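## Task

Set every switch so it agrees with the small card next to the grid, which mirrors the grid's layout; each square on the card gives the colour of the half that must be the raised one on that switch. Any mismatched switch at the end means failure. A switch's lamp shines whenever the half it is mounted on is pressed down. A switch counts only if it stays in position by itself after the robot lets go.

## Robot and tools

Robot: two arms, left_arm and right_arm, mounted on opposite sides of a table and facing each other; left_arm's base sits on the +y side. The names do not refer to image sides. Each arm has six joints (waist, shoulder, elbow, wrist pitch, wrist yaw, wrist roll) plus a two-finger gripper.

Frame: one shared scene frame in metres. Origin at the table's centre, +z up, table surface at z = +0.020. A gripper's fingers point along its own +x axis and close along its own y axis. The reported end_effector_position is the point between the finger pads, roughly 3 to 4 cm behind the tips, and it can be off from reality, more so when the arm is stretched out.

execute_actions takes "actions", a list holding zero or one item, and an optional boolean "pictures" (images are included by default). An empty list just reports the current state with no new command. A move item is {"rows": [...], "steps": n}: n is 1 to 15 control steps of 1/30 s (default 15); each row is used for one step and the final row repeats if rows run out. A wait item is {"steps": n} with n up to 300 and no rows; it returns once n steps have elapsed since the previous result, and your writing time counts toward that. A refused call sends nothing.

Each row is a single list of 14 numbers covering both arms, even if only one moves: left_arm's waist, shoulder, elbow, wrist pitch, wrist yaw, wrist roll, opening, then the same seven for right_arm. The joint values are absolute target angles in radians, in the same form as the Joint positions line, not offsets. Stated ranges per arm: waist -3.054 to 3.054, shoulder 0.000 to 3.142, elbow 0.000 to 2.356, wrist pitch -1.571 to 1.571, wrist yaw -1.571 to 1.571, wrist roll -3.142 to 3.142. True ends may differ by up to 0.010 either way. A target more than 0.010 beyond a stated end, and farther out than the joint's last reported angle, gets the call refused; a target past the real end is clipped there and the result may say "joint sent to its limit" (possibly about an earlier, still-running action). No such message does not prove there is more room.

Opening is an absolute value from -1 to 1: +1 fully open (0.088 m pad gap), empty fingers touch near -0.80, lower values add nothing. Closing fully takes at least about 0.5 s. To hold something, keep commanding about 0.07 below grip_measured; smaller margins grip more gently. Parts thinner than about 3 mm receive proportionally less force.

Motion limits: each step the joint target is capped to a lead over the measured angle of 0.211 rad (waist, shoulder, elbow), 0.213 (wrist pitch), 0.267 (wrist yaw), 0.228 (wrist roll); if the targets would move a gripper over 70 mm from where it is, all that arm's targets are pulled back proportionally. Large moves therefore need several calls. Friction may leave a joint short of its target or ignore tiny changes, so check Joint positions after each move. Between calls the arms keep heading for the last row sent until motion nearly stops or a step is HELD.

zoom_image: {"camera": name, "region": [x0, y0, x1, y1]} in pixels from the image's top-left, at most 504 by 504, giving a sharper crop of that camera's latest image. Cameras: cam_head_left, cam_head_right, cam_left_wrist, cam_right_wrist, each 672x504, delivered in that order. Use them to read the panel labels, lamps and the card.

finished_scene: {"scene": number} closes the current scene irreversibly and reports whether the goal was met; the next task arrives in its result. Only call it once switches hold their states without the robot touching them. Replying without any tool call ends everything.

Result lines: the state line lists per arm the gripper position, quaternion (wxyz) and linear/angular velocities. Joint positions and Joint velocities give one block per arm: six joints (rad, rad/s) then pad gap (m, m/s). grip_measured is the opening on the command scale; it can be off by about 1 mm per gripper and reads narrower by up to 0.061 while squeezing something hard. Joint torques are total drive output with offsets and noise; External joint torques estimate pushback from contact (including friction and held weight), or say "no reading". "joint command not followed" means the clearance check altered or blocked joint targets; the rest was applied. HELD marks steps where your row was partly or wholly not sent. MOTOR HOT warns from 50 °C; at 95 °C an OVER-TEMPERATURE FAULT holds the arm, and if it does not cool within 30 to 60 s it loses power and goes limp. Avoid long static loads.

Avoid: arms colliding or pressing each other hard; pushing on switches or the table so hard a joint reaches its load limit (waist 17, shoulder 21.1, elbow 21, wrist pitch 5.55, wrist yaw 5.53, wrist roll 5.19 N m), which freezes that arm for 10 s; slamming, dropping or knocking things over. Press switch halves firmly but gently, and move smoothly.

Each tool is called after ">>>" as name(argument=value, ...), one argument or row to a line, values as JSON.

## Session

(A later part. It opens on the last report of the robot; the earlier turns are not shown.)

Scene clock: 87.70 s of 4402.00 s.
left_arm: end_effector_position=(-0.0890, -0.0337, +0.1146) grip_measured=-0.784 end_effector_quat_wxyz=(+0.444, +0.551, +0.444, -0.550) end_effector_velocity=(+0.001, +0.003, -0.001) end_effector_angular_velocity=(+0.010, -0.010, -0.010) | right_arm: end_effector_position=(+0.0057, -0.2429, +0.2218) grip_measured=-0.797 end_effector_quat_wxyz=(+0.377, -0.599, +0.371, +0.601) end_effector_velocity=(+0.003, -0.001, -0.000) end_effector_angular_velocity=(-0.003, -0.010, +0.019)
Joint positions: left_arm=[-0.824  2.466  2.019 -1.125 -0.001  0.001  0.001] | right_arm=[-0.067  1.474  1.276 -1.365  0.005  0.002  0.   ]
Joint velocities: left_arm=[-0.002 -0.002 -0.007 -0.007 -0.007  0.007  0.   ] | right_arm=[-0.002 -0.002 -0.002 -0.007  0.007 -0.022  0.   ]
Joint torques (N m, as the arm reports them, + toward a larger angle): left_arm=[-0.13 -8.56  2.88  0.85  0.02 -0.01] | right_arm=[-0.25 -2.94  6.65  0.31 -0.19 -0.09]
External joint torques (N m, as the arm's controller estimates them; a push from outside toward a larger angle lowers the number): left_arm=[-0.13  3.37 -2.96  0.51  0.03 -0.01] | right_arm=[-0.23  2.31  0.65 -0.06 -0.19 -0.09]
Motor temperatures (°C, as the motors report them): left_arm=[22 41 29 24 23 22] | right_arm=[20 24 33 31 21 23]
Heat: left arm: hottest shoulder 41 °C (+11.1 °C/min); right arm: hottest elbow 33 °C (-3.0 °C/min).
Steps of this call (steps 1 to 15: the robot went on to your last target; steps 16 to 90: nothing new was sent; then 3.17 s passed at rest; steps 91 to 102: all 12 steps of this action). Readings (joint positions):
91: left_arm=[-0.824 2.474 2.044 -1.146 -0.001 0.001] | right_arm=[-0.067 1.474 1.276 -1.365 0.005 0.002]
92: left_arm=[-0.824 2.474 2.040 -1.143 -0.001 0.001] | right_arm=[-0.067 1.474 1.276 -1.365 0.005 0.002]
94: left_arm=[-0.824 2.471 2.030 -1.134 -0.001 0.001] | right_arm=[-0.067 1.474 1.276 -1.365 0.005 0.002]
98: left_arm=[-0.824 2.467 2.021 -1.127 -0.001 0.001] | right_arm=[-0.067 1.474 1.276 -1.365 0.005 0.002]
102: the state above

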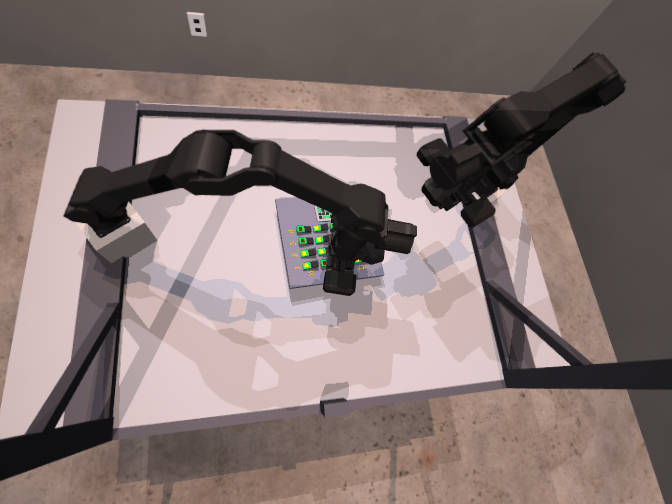

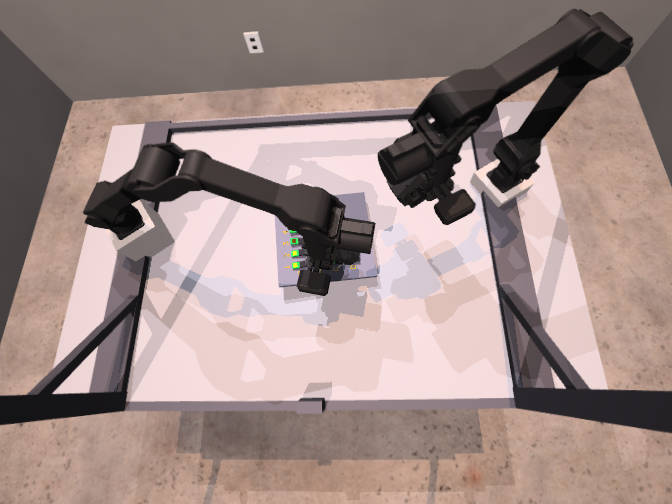

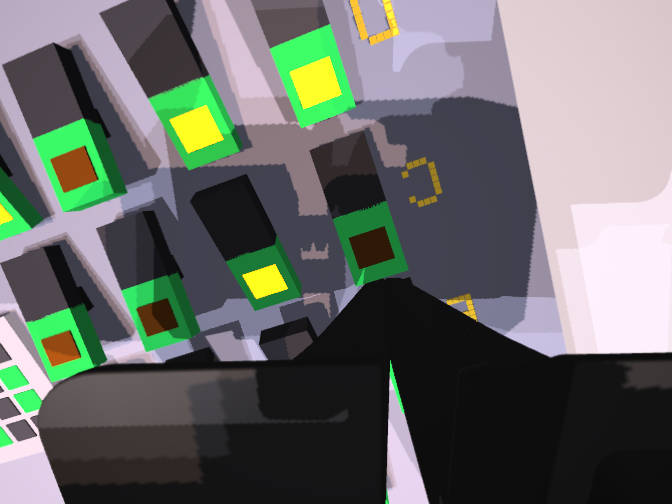

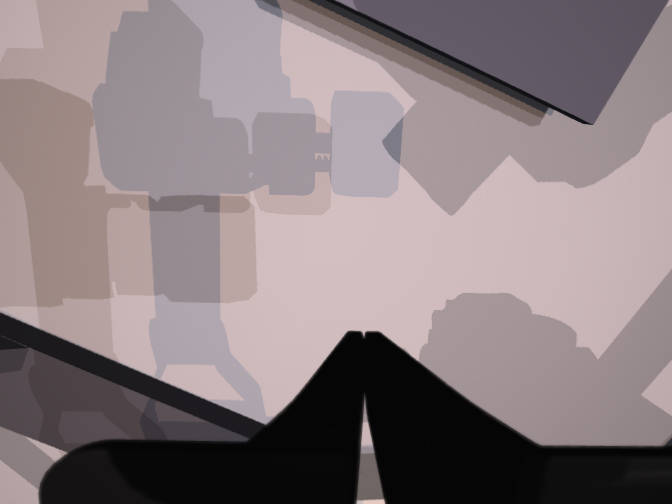

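>>> execute_actions(
  actions=[
    {"rows":[[-0.825,2.46,2.04,-1.15,0,0,-0.8,-0.07,1.487,1.283,-1.367,0,0,-0.8],[-0.825,2.45,2.07,-1.18,0,0,-0.8,-0.07,1.487,1.283,-1.367,0,0,-0.8],[-0.825,2.44,2.10,-1.21,0,0,-0.8,-0.07,1.487,1.283,-1.367,0,0,-0.8],[-0.825,2.42,2.12,-1.25,0,0,-0.8,-0.07,1.487,1.283,-1.367,0,0,-0.8],[-0.825,2.39,2.12,-1.28,0,0,-0.8,-0.07,1.487,1.283,-1.367,0,0,-0.8],[-0.825,2.35,2.10,-1.30,0,0,-0.8,-0.07,1.487,1.283,-1.367,0,0,-0.8],[-0.825,2.30,2.05,-1.30,0,0,-0.8,-0.07,1.487,1.283,-1.367,0,0,-0.8],[-0.825,2.24,1.98,-1.29,0,0,-0.8,-0.07,1.487,1.283,-1.367,0,0,-0.8],[-0.825,2.18,1.90,-1.27,0,0,-0.8,-0.07,1.487,1.283,-1.367,0,0,-0.8]],"steps":14},
  ],
)

>>> execute_actions(
  actions=[
    {"rows":[[-0.825,1.45,0.95,-1.05,0,0,-0.8,-0.09,1.487,1.283,-1.367,0,0,-0.8]],"steps":15},
  ],
  pictures=false,
)

>>> execute_actions(
  actions=[
    {"rows":[[-0.825,1.45,0.95,-1.05,0,0,-0.8,-0.09,1.487,1.283,-1.367,0,0,-0.8]],"steps":8},
  ],
  pictures=false,
)

>>> execute_actions(
  actions=[
    {"rows":[[-0.825,1.45,0.95,-1.05,0,0,-0.8,-0.09,1.8,1.6,-1.33,0,0,-0.8]],"steps":10},
  ],
  pictures=false,
)

>>> execute_actions(
  actions=[
    {"rows":[[-0.825,1.45,0.95,-1.05,0,0,-0.8,-0.09,2.0,1.795,-1.3,0,0,-0.8],[-0.825,1.45,0.95,-1.05,0,0,-0.8,-0.09,2.0,1.795,-1.3,0,0,-0.8],[-0.825,1.45,0.95,-1.05,0,0,-0.8,-0.09,2.0,1.795,-1.3,0,0,-0.8],[-0.825,1.45,0.95,-1.05,0,0,-0.8,-0.09,2.08,1.795,-1.289,0,0,-0.8]],"steps":15},
  ],
  pictures=false,
)

>>> execute_actions(
  actions=[
    {"steps":8},
  ],
)

Scene clock: 118.60 s of 4402.00 s.
left_arm: end_effector_position=(-0.0814, +0.0017, +0.2174) grip_measured=-0.784 end_effector_quat_wxyz=(+0.457, +0.534, +0.431, -0.566) end_effector_velocity=(+0.006, +0.027, +0.143) end_effector_angular_velocity=(-0.289, +0.039, -0.013) | right_arm: end_effector_position=(+0.0057, -0.2429, +0.2218) grip_measured=-0.797 end_effector_quat_wxyz=(+0.377, -0.599, +0.371, +0.601) end_effector_velocity=(+0.001, -0.006, -0.000) end_effector_angular_velocity=(-0.023, -0.003, +0.024)
Joint positions: left_arm=[-0.824  2.182  1.94  -1.27  -0.001  0.001  0.001] | right_arm=[-0.067  1.474  1.276 -1.365  0.005  0.002  0.   ]
Joint velocities: left_arm=[-0.007 -0.422 -0.125 -0.007 -0.022  0.007  0.   ] | right_arm=[ 0.002 -0.002 -0.002 -0.022 -0.007 -0.022  0.   ]
Joint torques (N m, as the arm reports them, + toward a larger angle): left_arm=[-0.19 -7.31  2.85  0.2   0.02 -0.01] | right_arm=[-0.22 -2.91  6.64  0.31 -0.18 -0.09]
External joint torques (N m, as the arm's controller estimates them; a push from outside toward a larger angle lowers the number): left_arm=[-0.15  0.12 -1.61 -0.21  0.03 -0.01] | right_arm=[-0.22  2.34  0.65 -0.05 -0.17 -0.09]
Motor temperatures (°C, as the motors report them): left_arm=[22 41 27 25 23 22] | right_arm=[20 25 33 30 21 23]
Heat: left arm: hottest shoulder 41 °C (+4.0 °C/min); right arm: hottest elbow 33 °C (+0.0 °C/min).
Steps of this call (steps 1 to 15: the robot went on to your last target; steps 16 to 90: nothing new was sent; then 27.43 s passed at rest; steps 91 to 104: all 14 steps of this action). Readings (joint positions):
91: left_arm=[-0.824 2.463 2.021 -1.125 -0.001 0.001] | right_arm=[-0.067 1.474 1.276 -1.365 0.005 0.002]
92: left_arm=[-0.824 2.460 2.028 -1.132 -0.001 0.001] | right_arm=[-0.067 1.474 1.276 -1.365 0.005 0.002]
94: left_arm=[-0.824 2.460 2.056 -1.172 -0.001 0.001] | right_arm=[-0.067 1.474 1.276 -1.365 0.005 0.002]
98: left_arm=[-0.824 2.396 2.061 -1.260 -0.001 0.001] | right_arm=[-0.067 1.474 1.276 -1.365 0.005 0.002]
104: the state above

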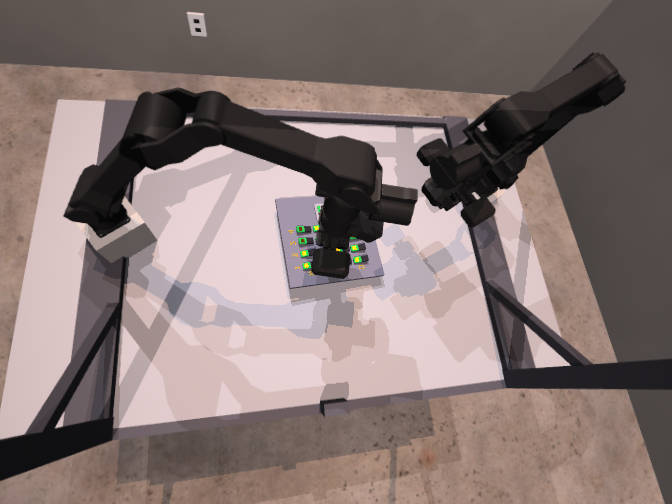

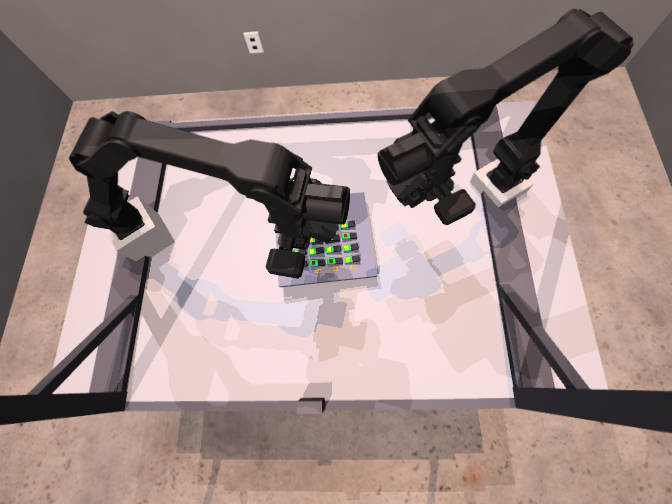

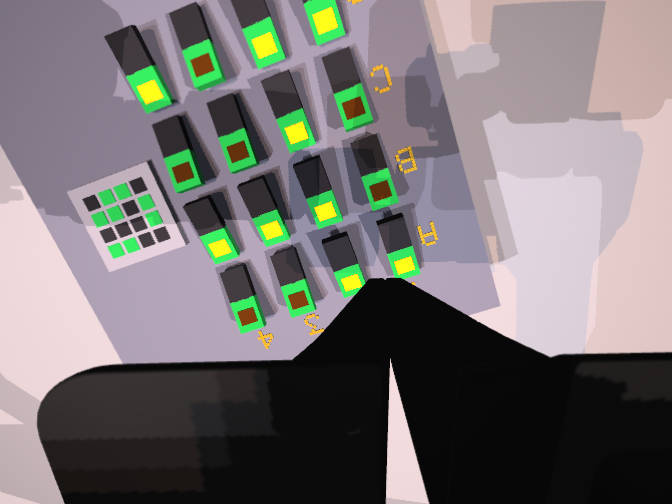

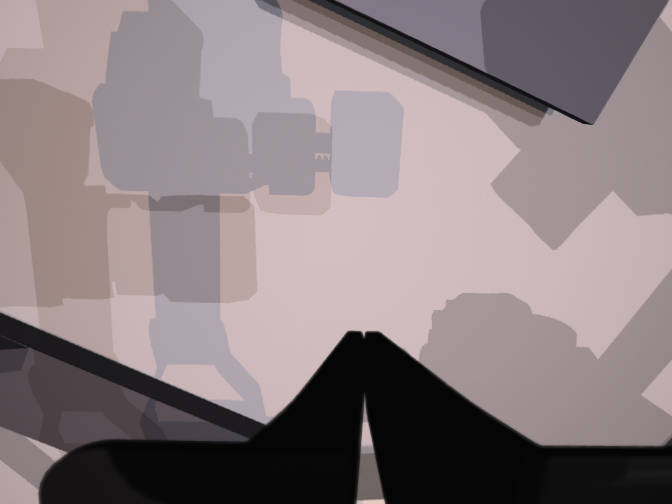

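Scene clock: 119.10 s of 4402.00 s.
left_arm: end_effector_position=(-0.0516, +0.1408, +0.2568) grip_measured=-0.784 end_effector_quat_wxyz=(+0.492, +0.484, +0.391, -0.609) end_effector_velocity=(+0.068, +0.326, -0.263) end_effector_angular_velocity=(+0.749, -0.152, +0.003) | right_arm: end_effector_position=(+0.0099, -0.2408, +0.2218) grip_measured=-0.797 end_effector_quat_wxyz=(+0.382, -0.595, +0.377, +0.598) end_effector_velocity=(-0.002, -0.003, -0.001) end_effector_angular_velocity=(-0.020, +0.015, +0.005)
Joint positions: left_arm=[-0.824  1.469  1.178 -1.052 -0.001  0.001  0.001] | right_arm=[-0.087  1.474  1.276 -1.365  0.004  0.002  0.   ]
Joint velocities: left_arm=[-0.002 -0.608 -1.438  0.066  0.007 -0.007 -0.   ] | right_arm=[-0.002  0.002 -0.002 -0.007 -0.022 -0.007  0.   ]
Joint torques (N m, as the arm reports them, + toward a larger angle): left_arm=[-0.19 -1.9   3.09  0.51  0.02 -0.01] | right_arm=[-0.18 -2.91  6.63  0.31 -0.13 -0.09]
External joint torques (N m, as the arm's controller estimates them; a push from outside toward a larger angle lowers the number): left_arm=[-0.21  0.93 -1.77 -0.22  0.02 -0.01] | right_arm=[-0.19  2.29  0.65 -0.06 -0.12 -0.1 ]
Motor temperatures (°C, as the motors report them): left_arm=[22 41 27 25 23 22] | right_arm=[20 25 33 30 21 23]
Heat: left arm: hottest shoulder 41 °C (+4.1 °C/min); right arm: hottest elbow 33 °C (+0.0 °C/min).
Steps of this call (steps 1 to 15: all 15 steps of this action). Readings (joint positions):
1: left_arm=[-0.824 2.153 1.916 -1.241 -0.001 0.001] | right_arm=[-0.068 1.474 1.276 -1.365 0.004 0.002]
2: left_arm=[-0.824 2.108 1.857 -1.172 -0.001 0.001] | right_arm=[-0.072 1.474 1.276 -1.365 0.004 0.002]
4: left_arm=[-0.824 2.019 1.745 -1.115 -0.001 0.001] | right_arm=[-0.081 1.474 1.276 -1.365 0.004 0.002]
8: left_arm=[-0.824 1.805 1.536 -1.065 -0.001 0.001] | right_arm=[-0.087 1.474 1.276 -1.365 0.004 0.002]
15: the state above

Scene clock: 119.37 s of 4402.00 s.
left_arm: end_effector_position=(-0.0403, +0.1935, +0.2013) grip_measured=-0.784 end_effector_quat_wxyz=(+0.451, +0.543, +0.438, -0.558) end_effector_velocity=(-0.002, -0.021, +0.006) end_effector_angular_velocity=(-0.121, +0.004, +0.020) | right_arm: end_effector_position=(+0.0100, -0.2408, +0.2218) grip_measured=-0.797 end_effector_quat_wxyz=(+0.383, -0.595, +0.377, +0.598) end_effector_velocity=(-0.001, -0.003, +0.001) end_effector_angular_velocity=(-0.012, +0.019, +0.005)
Joint positions: left_arm=[-0.824  1.456  0.966 -1.053 -0.001  0.001  0.001] | right_arm=[-0.087  1.474  1.276 -1.365  0.004  0.002  0.   ]
Joint velocities: left_arm=[-0.002 -0.027 -0.002  0.095 -0.022 -0.022 -0.   ] | right_arm=[-0.002 -0.007 -0.002 -0.007 -0.022 -0.007  0.   ]
Joint torques (N m, as the arm reports them, + toward a larger angle): left_arm=[-0.22 -5.51  4.42  0.23  0.03 -0.01] | right_arm=[-0.26 -2.91  6.64  0.31 -0.15 -0.1 ]
External joint torques (N m, as the arm's controller estimates them; a push from outside toward a larger angle lowers the number): left_arm=[-0.23 -0.26 -1.67 -0.21  0.05 -0.01] | right_arm=[-0.27  2.36  0.6  -0.07 -0.14 -0.1 ]
Motor temperatures (°C, as the motors report them): left_arm=[22 41 27 25 23 22] | right_arm=[20 25 33 30 21 23]
Heat: left arm: hottest shoulder 41 °C (+4.1 °C/min); right arm: hottest elbow 33 °C (+0.0 °C/min).
Steps of this call (steps 1 to 8: all 8 steps of this action). Readings (joint positions):
1: left_arm=[-0.824 1.454 1.129 -1.050 -0.001 0.001] | right_arm=[-0.087 1.474 1.276 -1.365 0.004 0.002]
2: left_arm=[-0.824 1.450 1.082 -1.050 -0.001 0.001] | right_arm=[-0.087 1.474 1.276 -1.365 0.004 0.002]
4: left_arm=[-0.824 1.454 1.008 -1.055 -0.001 0.001] | right_arm=[-0.087 1.474 1.276 -1.365 0.004 0.002]
8: the state above

Scene clock: 119.70 s of 4402.00 s.
left_arm: end_effector_position=(-0.0401, +0.1944, +0.2000) grip_measured=-0.784 end_effector_quat_wxyz=(+0.450, +0.543, +0.438, -0.557) end_effector_velocity=(+0.002, +0.002, -0.000) end_effector_angular_velocity=(+0.006, -0.008, +0.025) | right_arm: end_effector_position=(-0.0268, -0.1623, +0.2167) grip_measured=-0.797 end_effector_quat_wxyz=(+0.389, -0.585, +0.371, +0.607) end_effector_velocity=(-0.014, +0.025, -0.003) end_effector_angular_velocity=(-0.007, +0.021, +0.006)
Joint positions: left_arm=[-0.824  1.456  0.961 -1.05  -0.001  0.001  0.001] | right_arm=[-0.087  1.778  1.576 -1.33   0.004  0.002  0.   ]
Joint velocities: left_arm=[ 0.002 -0.002 -0.002 -0.007 -0.007 -0.022 -0.   ] | right_arm=[-0.002  0.11   0.12  -0.007 -0.022 -0.007  0.   ]
Joint torques (N m, as the arm reports them, + toward a larger angle): left_arm=[-0.2  -5.66  4.57  0.16  0.02 -0.03] | right_arm=[-0.27 -5.54  7.31  0.37 -0.14 -0.09]
External joint torques (N m, as the arm's controller estimates them; a push from outside toward a larger angle lowers the number): left_arm=[-0.19 -0.69 -1.25 -0.22  0.03 -0.03] | right_arm=[-0.28  2.89  0.93 -0.02 -0.13 -0.08]
Motor temperatures (°C, as the motors report them): left_arm=[22 41 27 25 23 22] | right_arm=[20 25 33 30 21 23]
Heat: left arm: hottest shoulder 41 °C (+4.0 °C/min); right arm: hottest elbow 33 °C (+0.0 °C/min).
Steps of this call (steps 1 to 10: all 10 steps of this action). Readings (joint positions):
1: left_arm=[-0.824 1.456 0.966 -1.051 -0.001 0.001] | right_arm=[-0.087 1.496 1.295 -1.377 0.004 0.002]
2: left_arm=[-0.824 1.456 0.966 -1.050 -0.001 0.001] | right_arm=[-0.087 1.539 1.347 -1.385 0.004 0.002]
4: left_arm=[-0.824 1.456 0.963 -1.050 -0.001 0.001] | right_arm=[-0.087 1.646 1.466 -1.327 0.004 0.002]
8: left_arm=[-0.824 1.456 0.961 -1.050 -0.001 0.001] | right_arm=[-0.087 1.764 1.567 -1.328 0.004 0.002]
10: the state above

Scene clock: 120.20 s of 4402.00 s.
left_arm: end_effector_position=(-0.0401, +0.1944, +0.2000) grip_measured=-0.784 end_effector_quat_wxyz=(+0.450, +0.543, +0.438, -0.557) end_effector_velocity=(+0.002, +0.002, -0.000) end_effector_angular_velocity=(+0.006, -0.009, +0.010) | right_arm: end_effector_position=(-0.0538, -0.1047, +0.1705) grip_measured=-0.797 end_effector_quat_wxyz=(+0.381, -0.597, +0.378, +0.596) end_effector_velocity=(-0.005, +0.021, +0.013) end_effector_angular_velocity=(+0.091, +0.018, +0.019)
Joint positions: left_arm=[-0.824  1.456  0.961 -1.05  -0.001  0.001  0.001] | right_arm=[-0.087  2.069  1.789 -1.29   0.004  0.002  0.   ]
Joint velocities: left_arm=[ 0.002 -0.002 -0.002 -0.007 -0.007 -0.007 -0.   ] | right_arm=[-0.002  0.002  0.056  0.037  0.022 -0.022  0.   ]
Joint torques (N m, as the arm reports them, + toward a larger angle): left_arm=[-0.2  -5.73  4.54  0.14  0.02 -0.01] | right_arm=[-0.24 -6.99  5.9   0.41 -0.14 -0.08]
External joint torques (N m, as the arm's controller estimates them; a push from outside toward a larger angle lowers the number): left_arm=[-0.22 -0.79 -1.28 -0.26  0.03 -0.01] | right_arm=[-0.29  2.35  0.19  0.14 -0.13 -0.08]
Motor temperatures (°C, as the motors report them): left_arm=[22 41 27 25 23 22] | right_arm=[20 25 33 30 21 23]
Heat: left arm: hottest shoulder 41 °C (+4.1 °C/min); right arm: hottest elbow 33 °C (+0.0 °C/min).
Steps of this call (steps 1 to 15: all 15 steps of this action). Readings (joint positions):
1: left_arm=[-0.824 1.456 0.961 -1.050 -0.001 0.001] | right_arm=[-0.087 1.802 1.599 -1.343 0.004 0.002]
2: left_arm=[-0.824 1.456 0.961 -1.050 -0.001 0.001] | right_arm=[-0.087 1.841 1.654 -1.343 0.004 0.002]
4: left_arm=[-0.824 1.456 0.961 -1.050 -0.001 0.001] | right_arm=[-0.087 1.926 1.745 -1.287 0.004 0.002]
8: left_arm=[-0.824 1.456 0.961 -1.050 -0.001 0.001] | right_arm=[-0.087 2.038 1.781 -1.292 0.004 0.002]
15: the state above

Scene clock: 120.47 s of 4402.00 s.
left_arm: end_effector_position=(-0.0401, +0.1944, +0.2000) grip_measured=-0.784 end_effector_quat_wxyz=(+0.450, +0.543, +0.438, -0.557) end_effector_velocity=(+0.002, +0.002, -0.000) end_effector_angular_velocity=(+0.003, -0.023, +0.001) | right_arm: end_effector_position=(-0.0540, -0.1043, +0.1708) grip_measured=-0.797 end_effector_quat_wxyz=(+0.382, -0.596, +0.378, +0.597) end_effector_velocity=(+0.002, -0.000, +0.002) end_effector_angular_velocity=(+0.001, -0.008, +0.005)
Joint positions: left_arm=[-0.824  1.456  0.961 -1.05  -0.001  0.001  0.001] | right_arm=[-0.087  2.069  1.791 -1.289  0.004  0.002  0.   ]
Joint velocities: left_arm=[-0.007 -0.002 -0.002 -0.007 -0.022 -0.007 -0.   ] | right_arm=[-0.002 -0.002  0.002 -0.007  0.007 -0.007  0.   ]
Joint torques (N m, as the arm reports them, + toward a larger angle): left_arm=[-0.18 -5.67  4.58  0.13  0.03 -0.02] | right_arm=[-0.24 -6.89  6.46  0.42 -0.14 -0.08]
External joint torques (N m, as the arm's controller estimates them; a push from outside toward a larger angle lowers the number): left_arm=[-0.18 -0.74 -1.25 -0.26  0.04 -0.02] | right_arm=[-0.24  2.91  0.42  0.05 -0.14 -0.08]
Motor temperatures (°C, as the motors report them): left_arm=[22 41 27 25 23 22] | right_arm=[20 25 33 30 21 23]
Heat: left arm: hottest shoulder 41 °C (+4.0 °C/min); right arm: hottest elbow 33 °C (+0.0 °C/min).
Steps of this call (steps 1 to 8: the robot went on to your last target). Readings (joint positions):
1: left_arm=[-0.824 1.456 0.961 -1.050 -0.001 0.001] | right_arm=[-0.087 2.069 1.791 -1.289 0.004 0.002]
2: left_arm=[-0.824 1.456 0.961 -1.050 -0.001 0.001] | right_arm=[-0.087 2.069 1.791 -1.289 0.004 0.002]
4: left_arm=[-0.824 1.456 0.961 -1.050 -0.001 0.001] | right_arm=[-0.087 2.069 1.791 -1.289 0.004 0.002]
8: the state above

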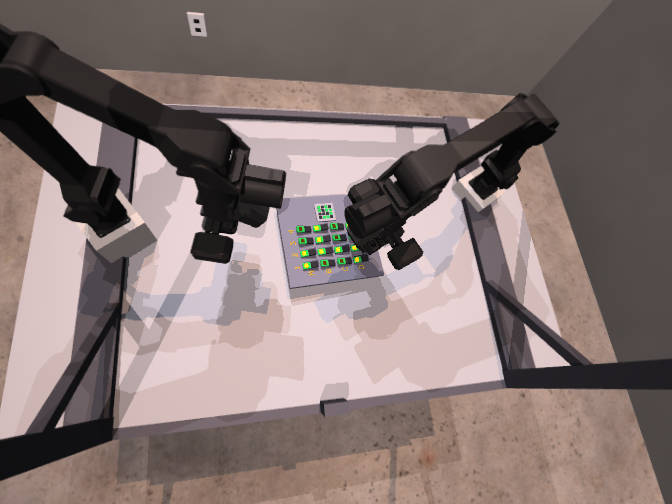

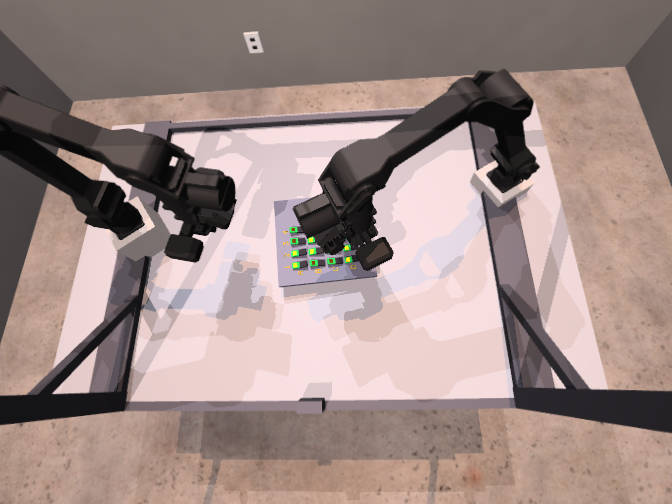

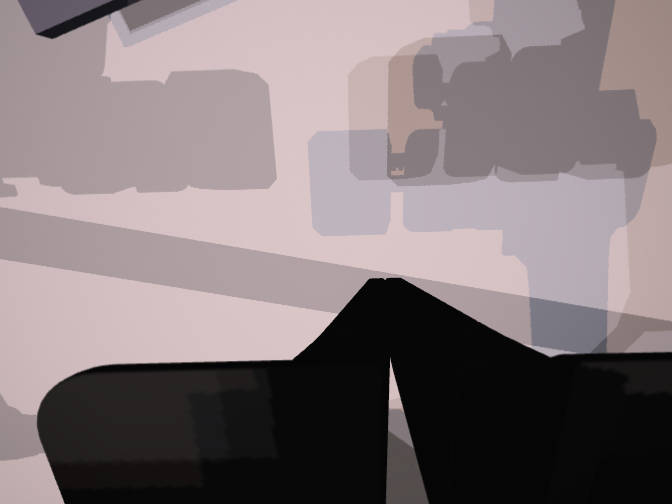

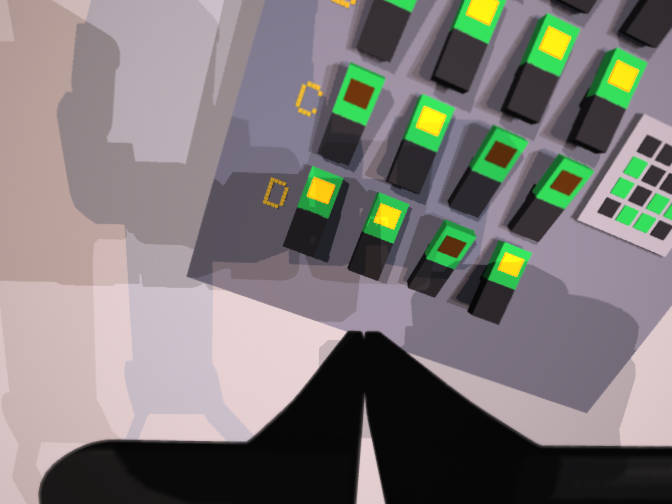

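>>> execute_actions(
  actions=[
    {"rows":[[-0.825,1.45,0.95,-1.05,0,0,-0.8,-0.102,2.10,1.825,-1.275,0,0,-0.8],[-0.825,1.45,0.95,-1.05,0,0,-0.8,-0.102,2.12,1.825,-1.265,0,0,-0.8],[-0.825,1.45,0.95,-1.05,0,0,-0.8,-0.102,2.14,1.825,-1.255,0,0,-0.8],[-0.825,1.45,0.95,-1.05,0,0,-0.8,-0.102,2.153,1.825,-1.25,0,0,-0.8]],"steps":15},
  ],
)

Scene clock: 138.90 s of 4402.00 s.
left_arm: end_effector_position=(-0.0401, +0.1944, +0.2000) grip_measured=-0.784 end_effector_quat_wxyz=(+0.450, +0.543, +0.438, -0.557) end_effector_velocity=(-0.001, +0.004, -0.001) end_effector_angular_velocity=(+0.013, +0.004, -0.010) | right_arm: end_effector_position=(-0.0552, -0.0884, +0.1525) grip_measured=-0.797 end_effector_quat_wxyz=(+0.386, -0.593, +0.382, +0.594) end_effector_velocity=(-0.001, -0.003, +0.000) end_effector_angular_velocity=(-0.016, +0.017, -0.010)
Joint positions: left_arm=[-0.824  1.456  0.961 -1.05  -0.001  0.001  0.001] | right_arm=[-0.101  2.136  1.821 -1.251  0.004  0.002  0.   ]
Joint velocities: left_arm=[-0.002 -0.002 -0.007 -0.007  0.007  0.007  0.   ] | right_arm=[-0.002 -0.002 -0.002 -0.007 -0.022  0.007  0.   ]
Joint torques (N m, as the arm reports them, + toward a larger angle): left_arm=[-0.16 -5.67  4.56  0.14  0.04 -0.01] | right_arm=[-0.15 -6.87  6.47  0.5  -0.15 -0.09]
External joint torques (N m, as the arm's controller estimates them; a push from outside toward a larger angle lowers the number): left_arm=[-0.15 -0.75 -1.24 -0.25  0.05 -0.02] | right_arm=[-0.18  3.39  0.49  0.17 -0.13 -0.09]
Motor temperatures (°C, as the motors report them): left_arm=[22 39 27 24 23 22] | right_arm=[20 28 33 30 21 23]
Heat: left arm: hottest shoulder 39 °C (-1.0 °C/min); right arm: hottest elbow 33 °C (+0.0 °C/min).
Steps of this call (steps 1 to 15: the robot went on to your last target; steps 16 to 90: nothing new was sent; then 14.93 s passed at rest; steps 91 to 105: all 15 steps of this action). Readings (joint positions):
91: left_arm=[-0.824 1.456 0.961 -1.050 -0.001 0.001] | right_arm=[-0.087 2.070 1.792 -1.289 0.004 0.002]
92: left_arm=[-0.824 1.456 0.961 -1.050 -0.001 0.001] | right_arm=[-0.089 2.074 1.799 -1.287 0.004 0.002]
94: left_arm=[-0.824 1.456 0.961 -1.050 -0.001 0.001] | right_arm=[-0.093 2.091 1.814 -1.267 0.004 0.002]
98: left_arm=[-0.824 1.456 0.961 -1.050 -0.001 0.001] | right_arm=[-0.100 2.126 1.821 -1.256 0.004 0.002]
105: the state above

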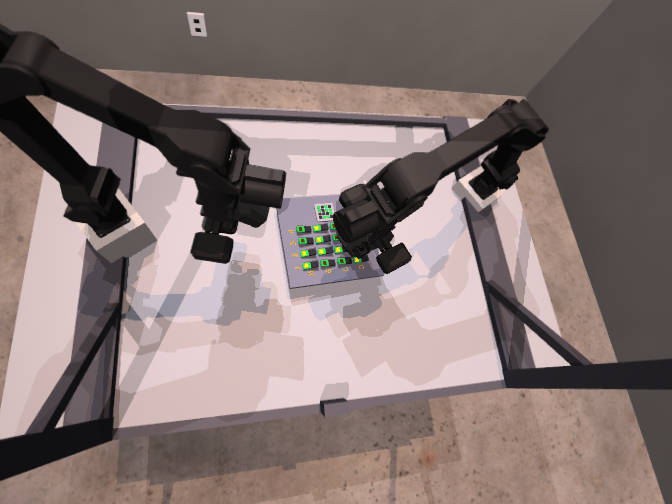

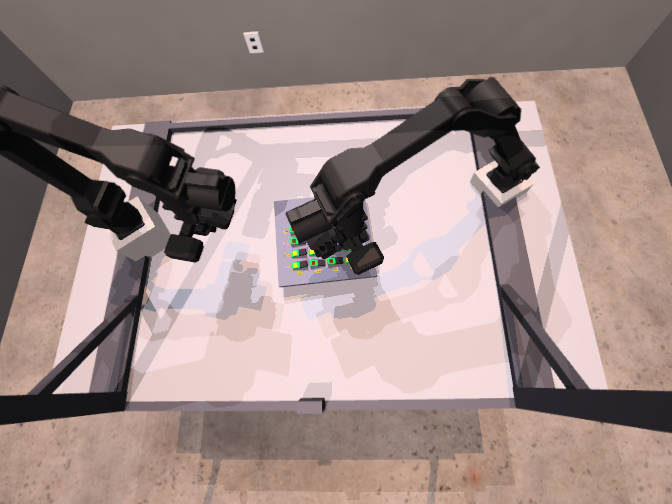

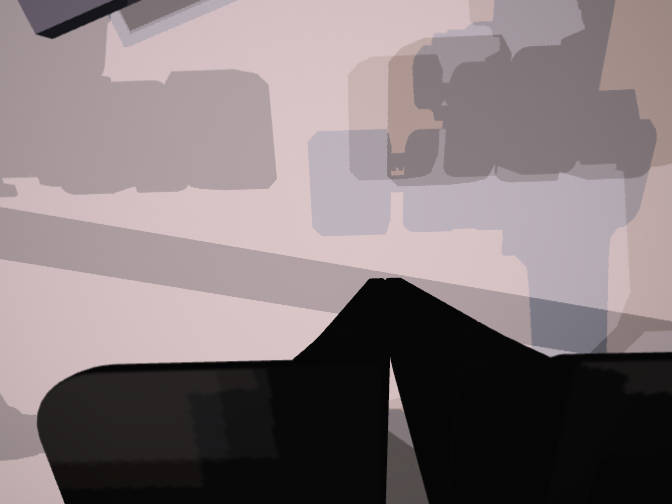

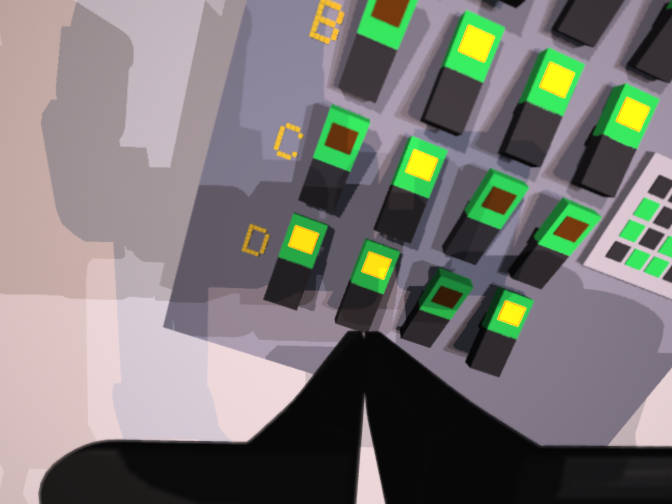

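>>> execute_actions(
  actions=[
    {"rows":[[-0.825,1.45,0.95,-1.05,0,0,-0.8,-0.102,2.158,1.80,-1.235,0,0,-0.8],[-0.825,1.45,0.95,-1.05,0,0,-0.8,-0.102,2.162,1.788,-1.22,0,0,-0.8],[-0.825,1.45,0.95,-1.05,0,0,-0.8,-0.102,2.166,1.776,-1.205,0,0,-0.8],[-0.825,1.45,0.95,-1.05,0,0,-0.8,-0.102,2.17,1.764,-1.19,0,0,-0.8],[-0.825,1.45,0.95,-1.05,0,0,-0.8,-0.102,2.173,1.752,-1.176,0,0,-0.8]],"steps":15},
  ],
)

Scene clock: 151.60 s of 4402.00 s.
left_arm: end_effector_position=(-0.0401, +0.1944, +0.2000) grip_measured=-0.784 end_effector_quat_wxyz=(+0.450, +0.543, +0.438, -0.557) end_effector_velocity=(+0.000, -0.001, -0.001) end_effector_angular_velocity=(-0.004, -0.007, -0.010) | right_arm: end_effector_position=(-0.0556, -0.0875, +0.1296) grip_measured=-0.797 end_effector_quat_wxyz=(+0.385, -0.595, +0.383, +0.593) end_effector_velocity=(-0.002, +0.000, +0.000) end_effector_angular_velocity=(+0.004, +0.010, -0.005)
Joint positions: left_arm=[-0.824  1.456  0.961 -1.05  -0.001  0.001  0.001] | right_arm=[-0.101  2.157  1.762 -1.177  0.004  0.002  0.   ]
Joint velocities: left_arm=[-0.002  0.002 -0.002  0.007 -0.007  0.007 -0.   ] | right_arm=[ 0.002 -0.002 -0.002  0.007 -0.007  0.007  0.   ]
Joint torques (N m, as the arm reports them, + toward a larger angle): left_arm=[-0.15 -5.7   4.55  0.15  0.01 -0.01] | right_arm=[-0.13 -6.89  4.7   0.45 -0.14 -0.08]
External joint torques (N m, as the arm's controller estimates them; a push from outside toward a larger angle lowers the number): left_arm=[-0.13 -0.8  -1.3  -0.26  0.02 -0.01] | right_arm=[-0.2   3.35 -1.19  0.11 -0.13 -0.08]
Motor temperatures (°C, as the motors report them): left_arm=[22 38 28 24 23 22] | right_arm=[20 30 33 29 21 23]
Heat: left arm: hottest shoulder 38 °C (-3.0 °C/min); right arm: hottest elbow 33 °C (+0.0 °C/min).
Steps of this call (steps 1 to 15: the robot went on to your last target; steps 16 to 90: nothing new was sent; then 9.20 s passed at rest; steps 91 to 105: all 15 steps of this action). Readings (joint positions):
91: left_arm=[-0.824 1.456 0.961 -1.050 -0.001 0.001] | right_arm=[-0.101 2.136 1.821 -1.250 0.004 0.002]
92: left_arm=[-0.824 1.456 0.961 -1.050 -0.001 0.001] | right_arm=[-0.101 2.136 1.819 -1.243 0.004 0.002]
94: left_arm=[-0.824 1.456 0.961 -1.050 -0.001 0.001] | right_arm=[-0.101 2.137 1.807 -1.222 0.004 0.002]
98: left_arm=[-0.824 1.456 0.961 -1.050 -0.001 0.001] | right_arm=[-0.101 2.149 1.774 -1.189 0.004 0.002]
105: the state above

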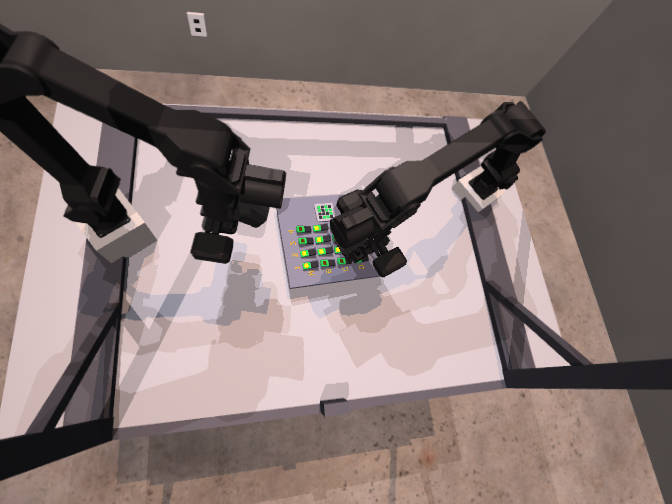

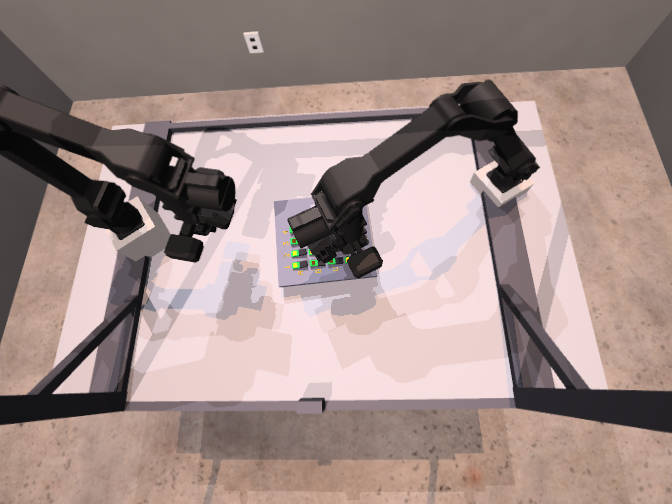

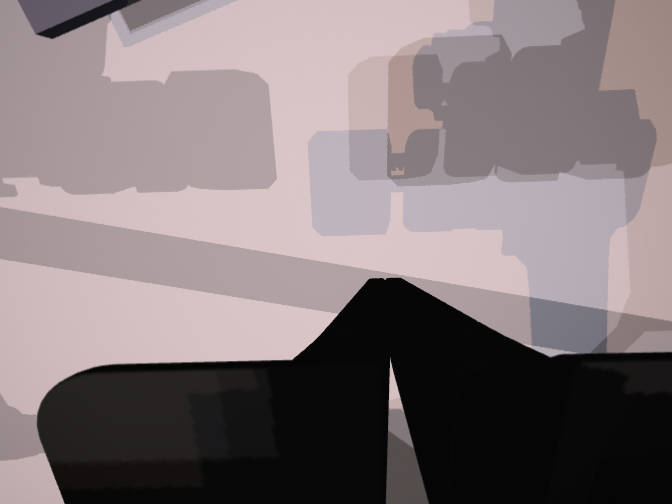

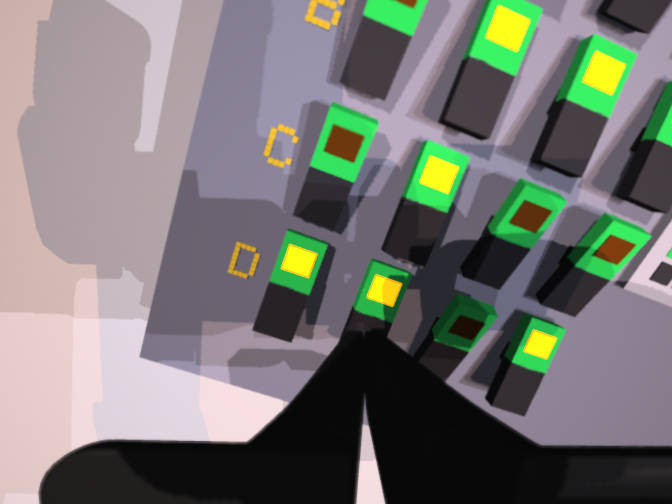

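>>> execute_actions(
  actions=[
    {"rows":[[-0.825,1.45,0.95,-1.05,0,0,-0.8,-0.102,2.135,1.735,-1.165,0,0,-0.8],[-0.825,1.45,0.95,-1.05,0,0,-0.8,-0.102,2.135,1.72,-1.15,0,0,-0.8],[-0.825,1.45,0.95,-1.05,0,0,-0.8,-0.102,2.135,1.705,-1.135,0,0,-0.8],[-0.825,1.45,0.95,-1.05,0,0,-0.8,-0.102,2.135,1.69,-1.125,0,0,-0.8],[-0.825,1.45,0.95,-1.05,0,0,-0.8,-0.102,2.135,1.675,-1.115,0,0,-0.8],[-0.825,1.45,0.95,-1.05,0,0,-0.8,-0.102,2.135,1.663,-1.104,0,0,-0.8]],"steps":15},
  ],
)

Scene clock: 165.97 s of 4402.00 s.
left_arm: end_effector_position=(-0.0401, +0.1944, +0.2000) grip_measured=-0.784 end_effector_quat_wxyz=(+0.450, +0.543, +0.438, -0.557) end_effector_velocity=(+0.001, +0.002, -0.001) end_effector_angular_velocity=(+0.010, -0.010, +0.005) | right_arm: end_effector_position=(-0.0527, -0.0939, +0.1122) grip_measured=-0.797 end_effector_quat_wxyz=(+0.384, -0.596, +0.384, +0.591) end_effector_velocity=(+0.003, +0.002, -0.002) end_effector_angular_velocity=(-0.001, +0.008, -0.005)
Joint positions: left_arm=[-0.824  1.456  0.961 -1.05  -0.001  0.001  0.001] | right_arm=[-0.101  2.147  1.676 -1.106  0.004  0.002  0.   ]
Joint velocities: left_arm=[-0.002  0.002 -0.002 -0.007 -0.007 -0.007 -0.   ] | right_arm=[-0.012  0.002 -0.002  0.007 -0.007 -0.007  0.   ]
Joint torques (N m, as the arm reports them, + toward a larger angle): left_arm=[-0.16 -5.71  4.54  0.14  0.02 -0.01] | right_arm=[-0.12 -9.49  4.5   0.49 -0.15 -0.09]
External joint torques (N m, as the arm's controller estimates them; a push from outside toward a larger angle lowers the number): left_arm=[-0.16 -0.79 -1.3  -0.26  0.03 -0.01] | right_arm=[ 0.01  0.55 -1.3   0.13 -0.15 -0.09]
Motor temperatures (°C, as the motors report them): left_arm=[22 37 28 23 23 22] | right_arm=[20 31 32 29 21 23]
Heat: left arm: hottest shoulder 37 °C (-4.0 °C/min); right arm: hottest elbow 32 °C (-1.0 °C/min).
Steps of this call (steps 1 to 15: the robot went on to your last target; steps 16 to 90: nothing new was sent; then 10.87 s passed at rest; steps 91 to 105: all 15 steps of this action). Readings (joint positions):
91: left_arm=[-0.824 1.456 0.961 -1.050 -0.001 0.001] | right_arm=[-0.101 2.157 1.761 -1.176 0.004 0.002]
92: left_arm=[-0.824 1.456 0.961 -1.050 -0.001 0.001] | right_arm=[-0.101 2.156 1.756 -1.169 0.004 0.002]
94: left_arm=[-0.824 1.456 0.961 -1.050 -0.001 0.001] | right_arm=[-0.101 2.151 1.737 -1.151 0.004 0.002]
98: left_arm=[-0.824 1.456 0.961 -1.050 -0.001 0.001] | right_arm=[-0.101 2.147 1.692 -1.120 0.004 0.002]
105: the state above

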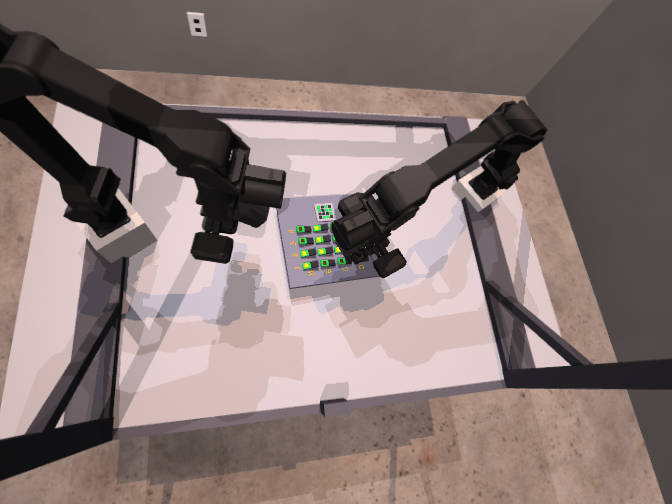

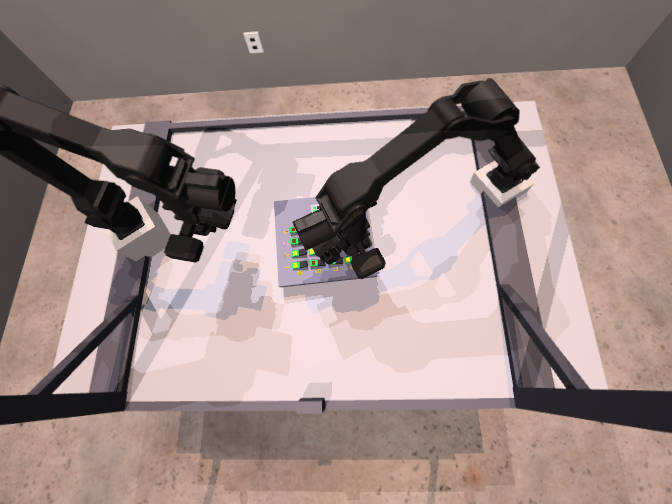

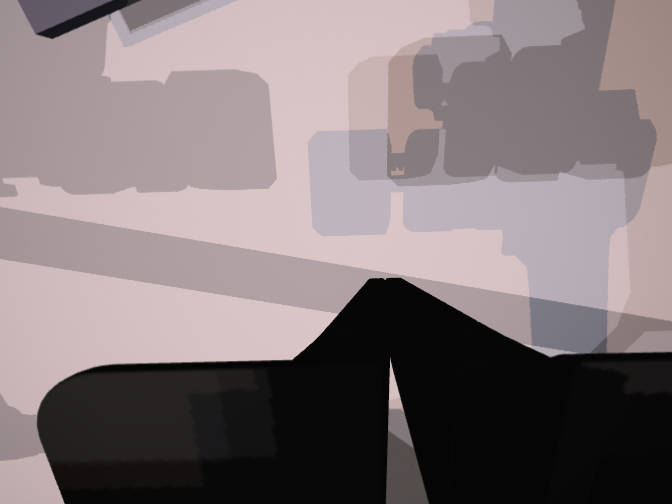

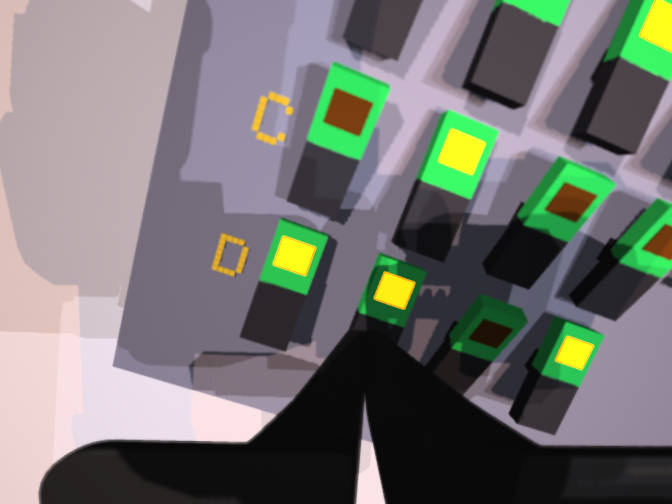

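>>> execute_actions(
  actions=[
    {"rows":[[-0.825,1.45,0.95,-1.05,0,0,-0.8,-0.109,2.135,1.655,-1.10,0,0,-0.8],[-0.825,1.45,0.95,-1.05,0,0,-0.8,-0.109,2.135,1.648,-1.092,0,0,-0.8],[-0.825,1.45,0.95,-1.05,0,0,-0.8,-0.109,2.14,1.64,-1.085,0,0,-0.8],[-0.825,1.45,0.95,-1.05,0,0,-0.8,-0.109,2.145,1.632,-1.075,0,0,-0.8],[-0.825,1.45,0.95,-1.05,0,0,-0.8,-0.109,2.15,1.624,-1.067,0,0,-0.8],[-0.825,1.45,0.95,-1.05,0,0,-0.8,-0.109,2.155,1.616,-1.058,0,0,-0.8],[-0.825,1.45,0.95,-1.05,0,0,-0.8,-0.109,2.16,1.608,-1.05,0,0,-0.8],[-0.825,1.45,0.95,-1.05,0,0,-0.8,-0.109,2.165,1.6,-1.042,0,0,-0.8]],"steps":15},
  ],
)

Scene clock: 180.67 s of 4402.00 s.
left_arm: end_effector_position=(-0.0401, +0.1944, +0.2000) grip_measured=-0.784 end_effector_quat_wxyz=(+0.450, +0.543, +0.438, -0.557) end_effector_velocity=(-0.002, -0.001, +0.001) end_effector_angular_velocity=(-0.010, +0.010, +0.005) | right_arm: end_effector_position=(-0.0512, -0.0945, +0.1039) grip_measured=-0.797 end_effector_quat_wxyz=(+0.387, -0.591, +0.383, +0.595) end_effector_velocity=(+0.001, -0.003, -0.003) end_effector_angular_velocity=(-0.010, +0.004, +0.020)
Joint positions: left_arm=[-0.824  1.456  0.961 -1.05  -0.001  0.001  0.001] | right_arm=[-0.104  2.138  1.628 -1.053  0.001  0.002  0.   ]
Joint velocities: left_arm=[-0.002 -0.007 -0.002  0.007  0.007 -0.007 -0.   ] | right_arm=[-0.002 -0.002 -0.017  0.007 -0.007 -0.022  0.   ]
Joint torques (N m, as the arm reports them, + toward a larger angle): left_arm=[-0.16 -5.69  4.51  0.15  0.02 -0.02] | right_arm=[-0.48 -5.63  3.06  1.16 -0.05 -0.09]
External joint torques (N m, as the arm's controller estimates them; a push from outside toward a larger angle lowers the number): left_arm=[-0.15 -0.72 -1.33 -0.24  0.03 -0.02] | right_arm=[-0.48  4.32 -2.69  0.8  -0.04 -0.09]
Motor temperatures (°C, as the motors report them): left_arm=[22 36 28 23 23 22] | right_arm=[20 35 31 29 21 23]
Heat: left arm: hottest shoulder 36 °C (-5.0 °C/min); right arm: hottest shoulder 35 °C (+2.0 °C/min).
Steps of this call (steps 1 to 15: the robot went on to your last target; steps 16 to 90: nothing new was sent; then 11.20 s passed at rest; steps 91 to 105: all 15 steps of this action). Readings (joint positions):
91: left_arm=[-0.824 1.456 0.961 -1.050 -0.001 0.001] | right_arm=[-0.101 2.147 1.674 -1.105 0.004 0.002]
92: left_arm=[-0.824 1.456 0.961 -1.050 -0.001 0.001] | right_arm=[-0.101 2.146 1.672 -1.102 0.004 0.002]
94: left_arm=[-0.824 1.456 0.961 -1.050 -0.001 0.001] | right_arm=[-0.103 2.146 1.663 -1.093 0.003 0.002]
98: left_arm=[-0.824 1.456 0.961 -1.050 -0.001 0.001] | right_arm=[-0.104 2.142 1.642 -1.071 0.001 0.002]
105: the state above

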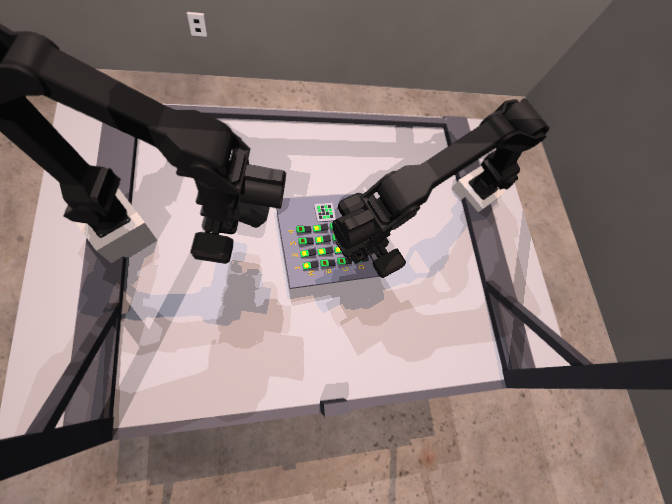

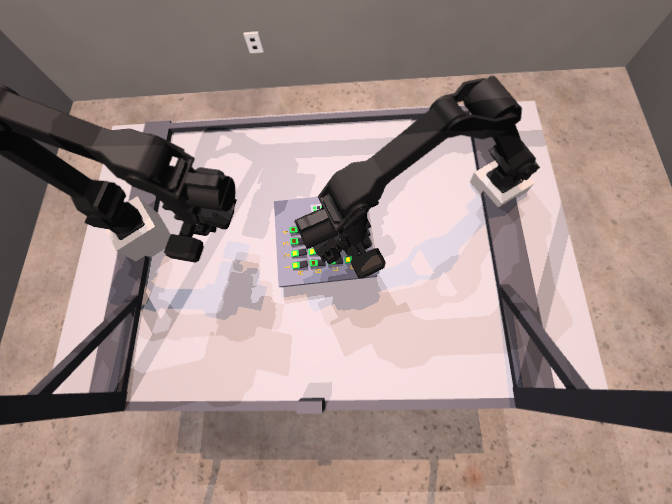

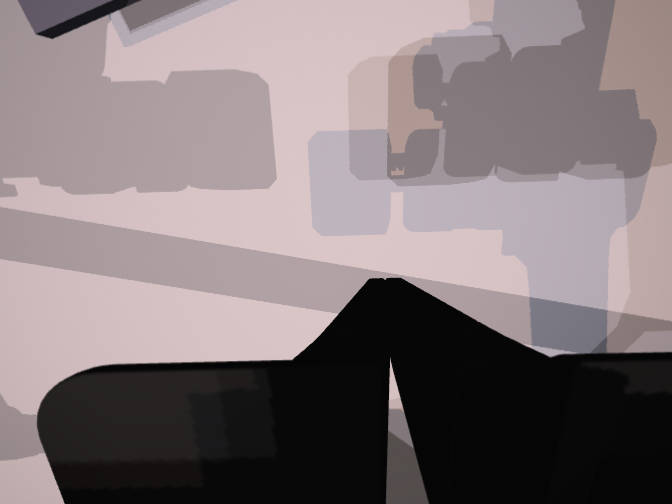

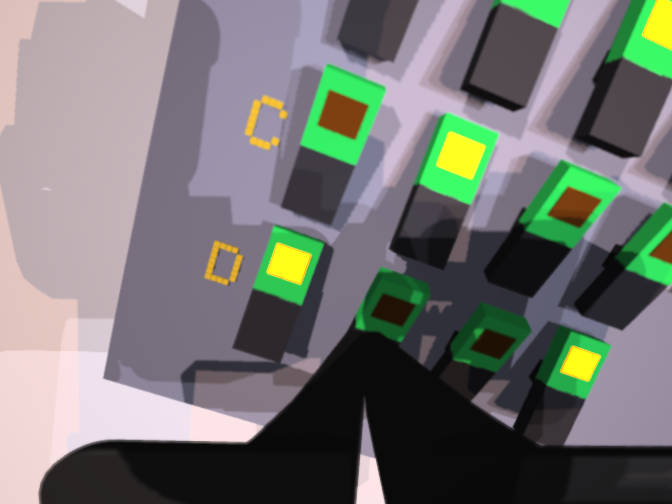

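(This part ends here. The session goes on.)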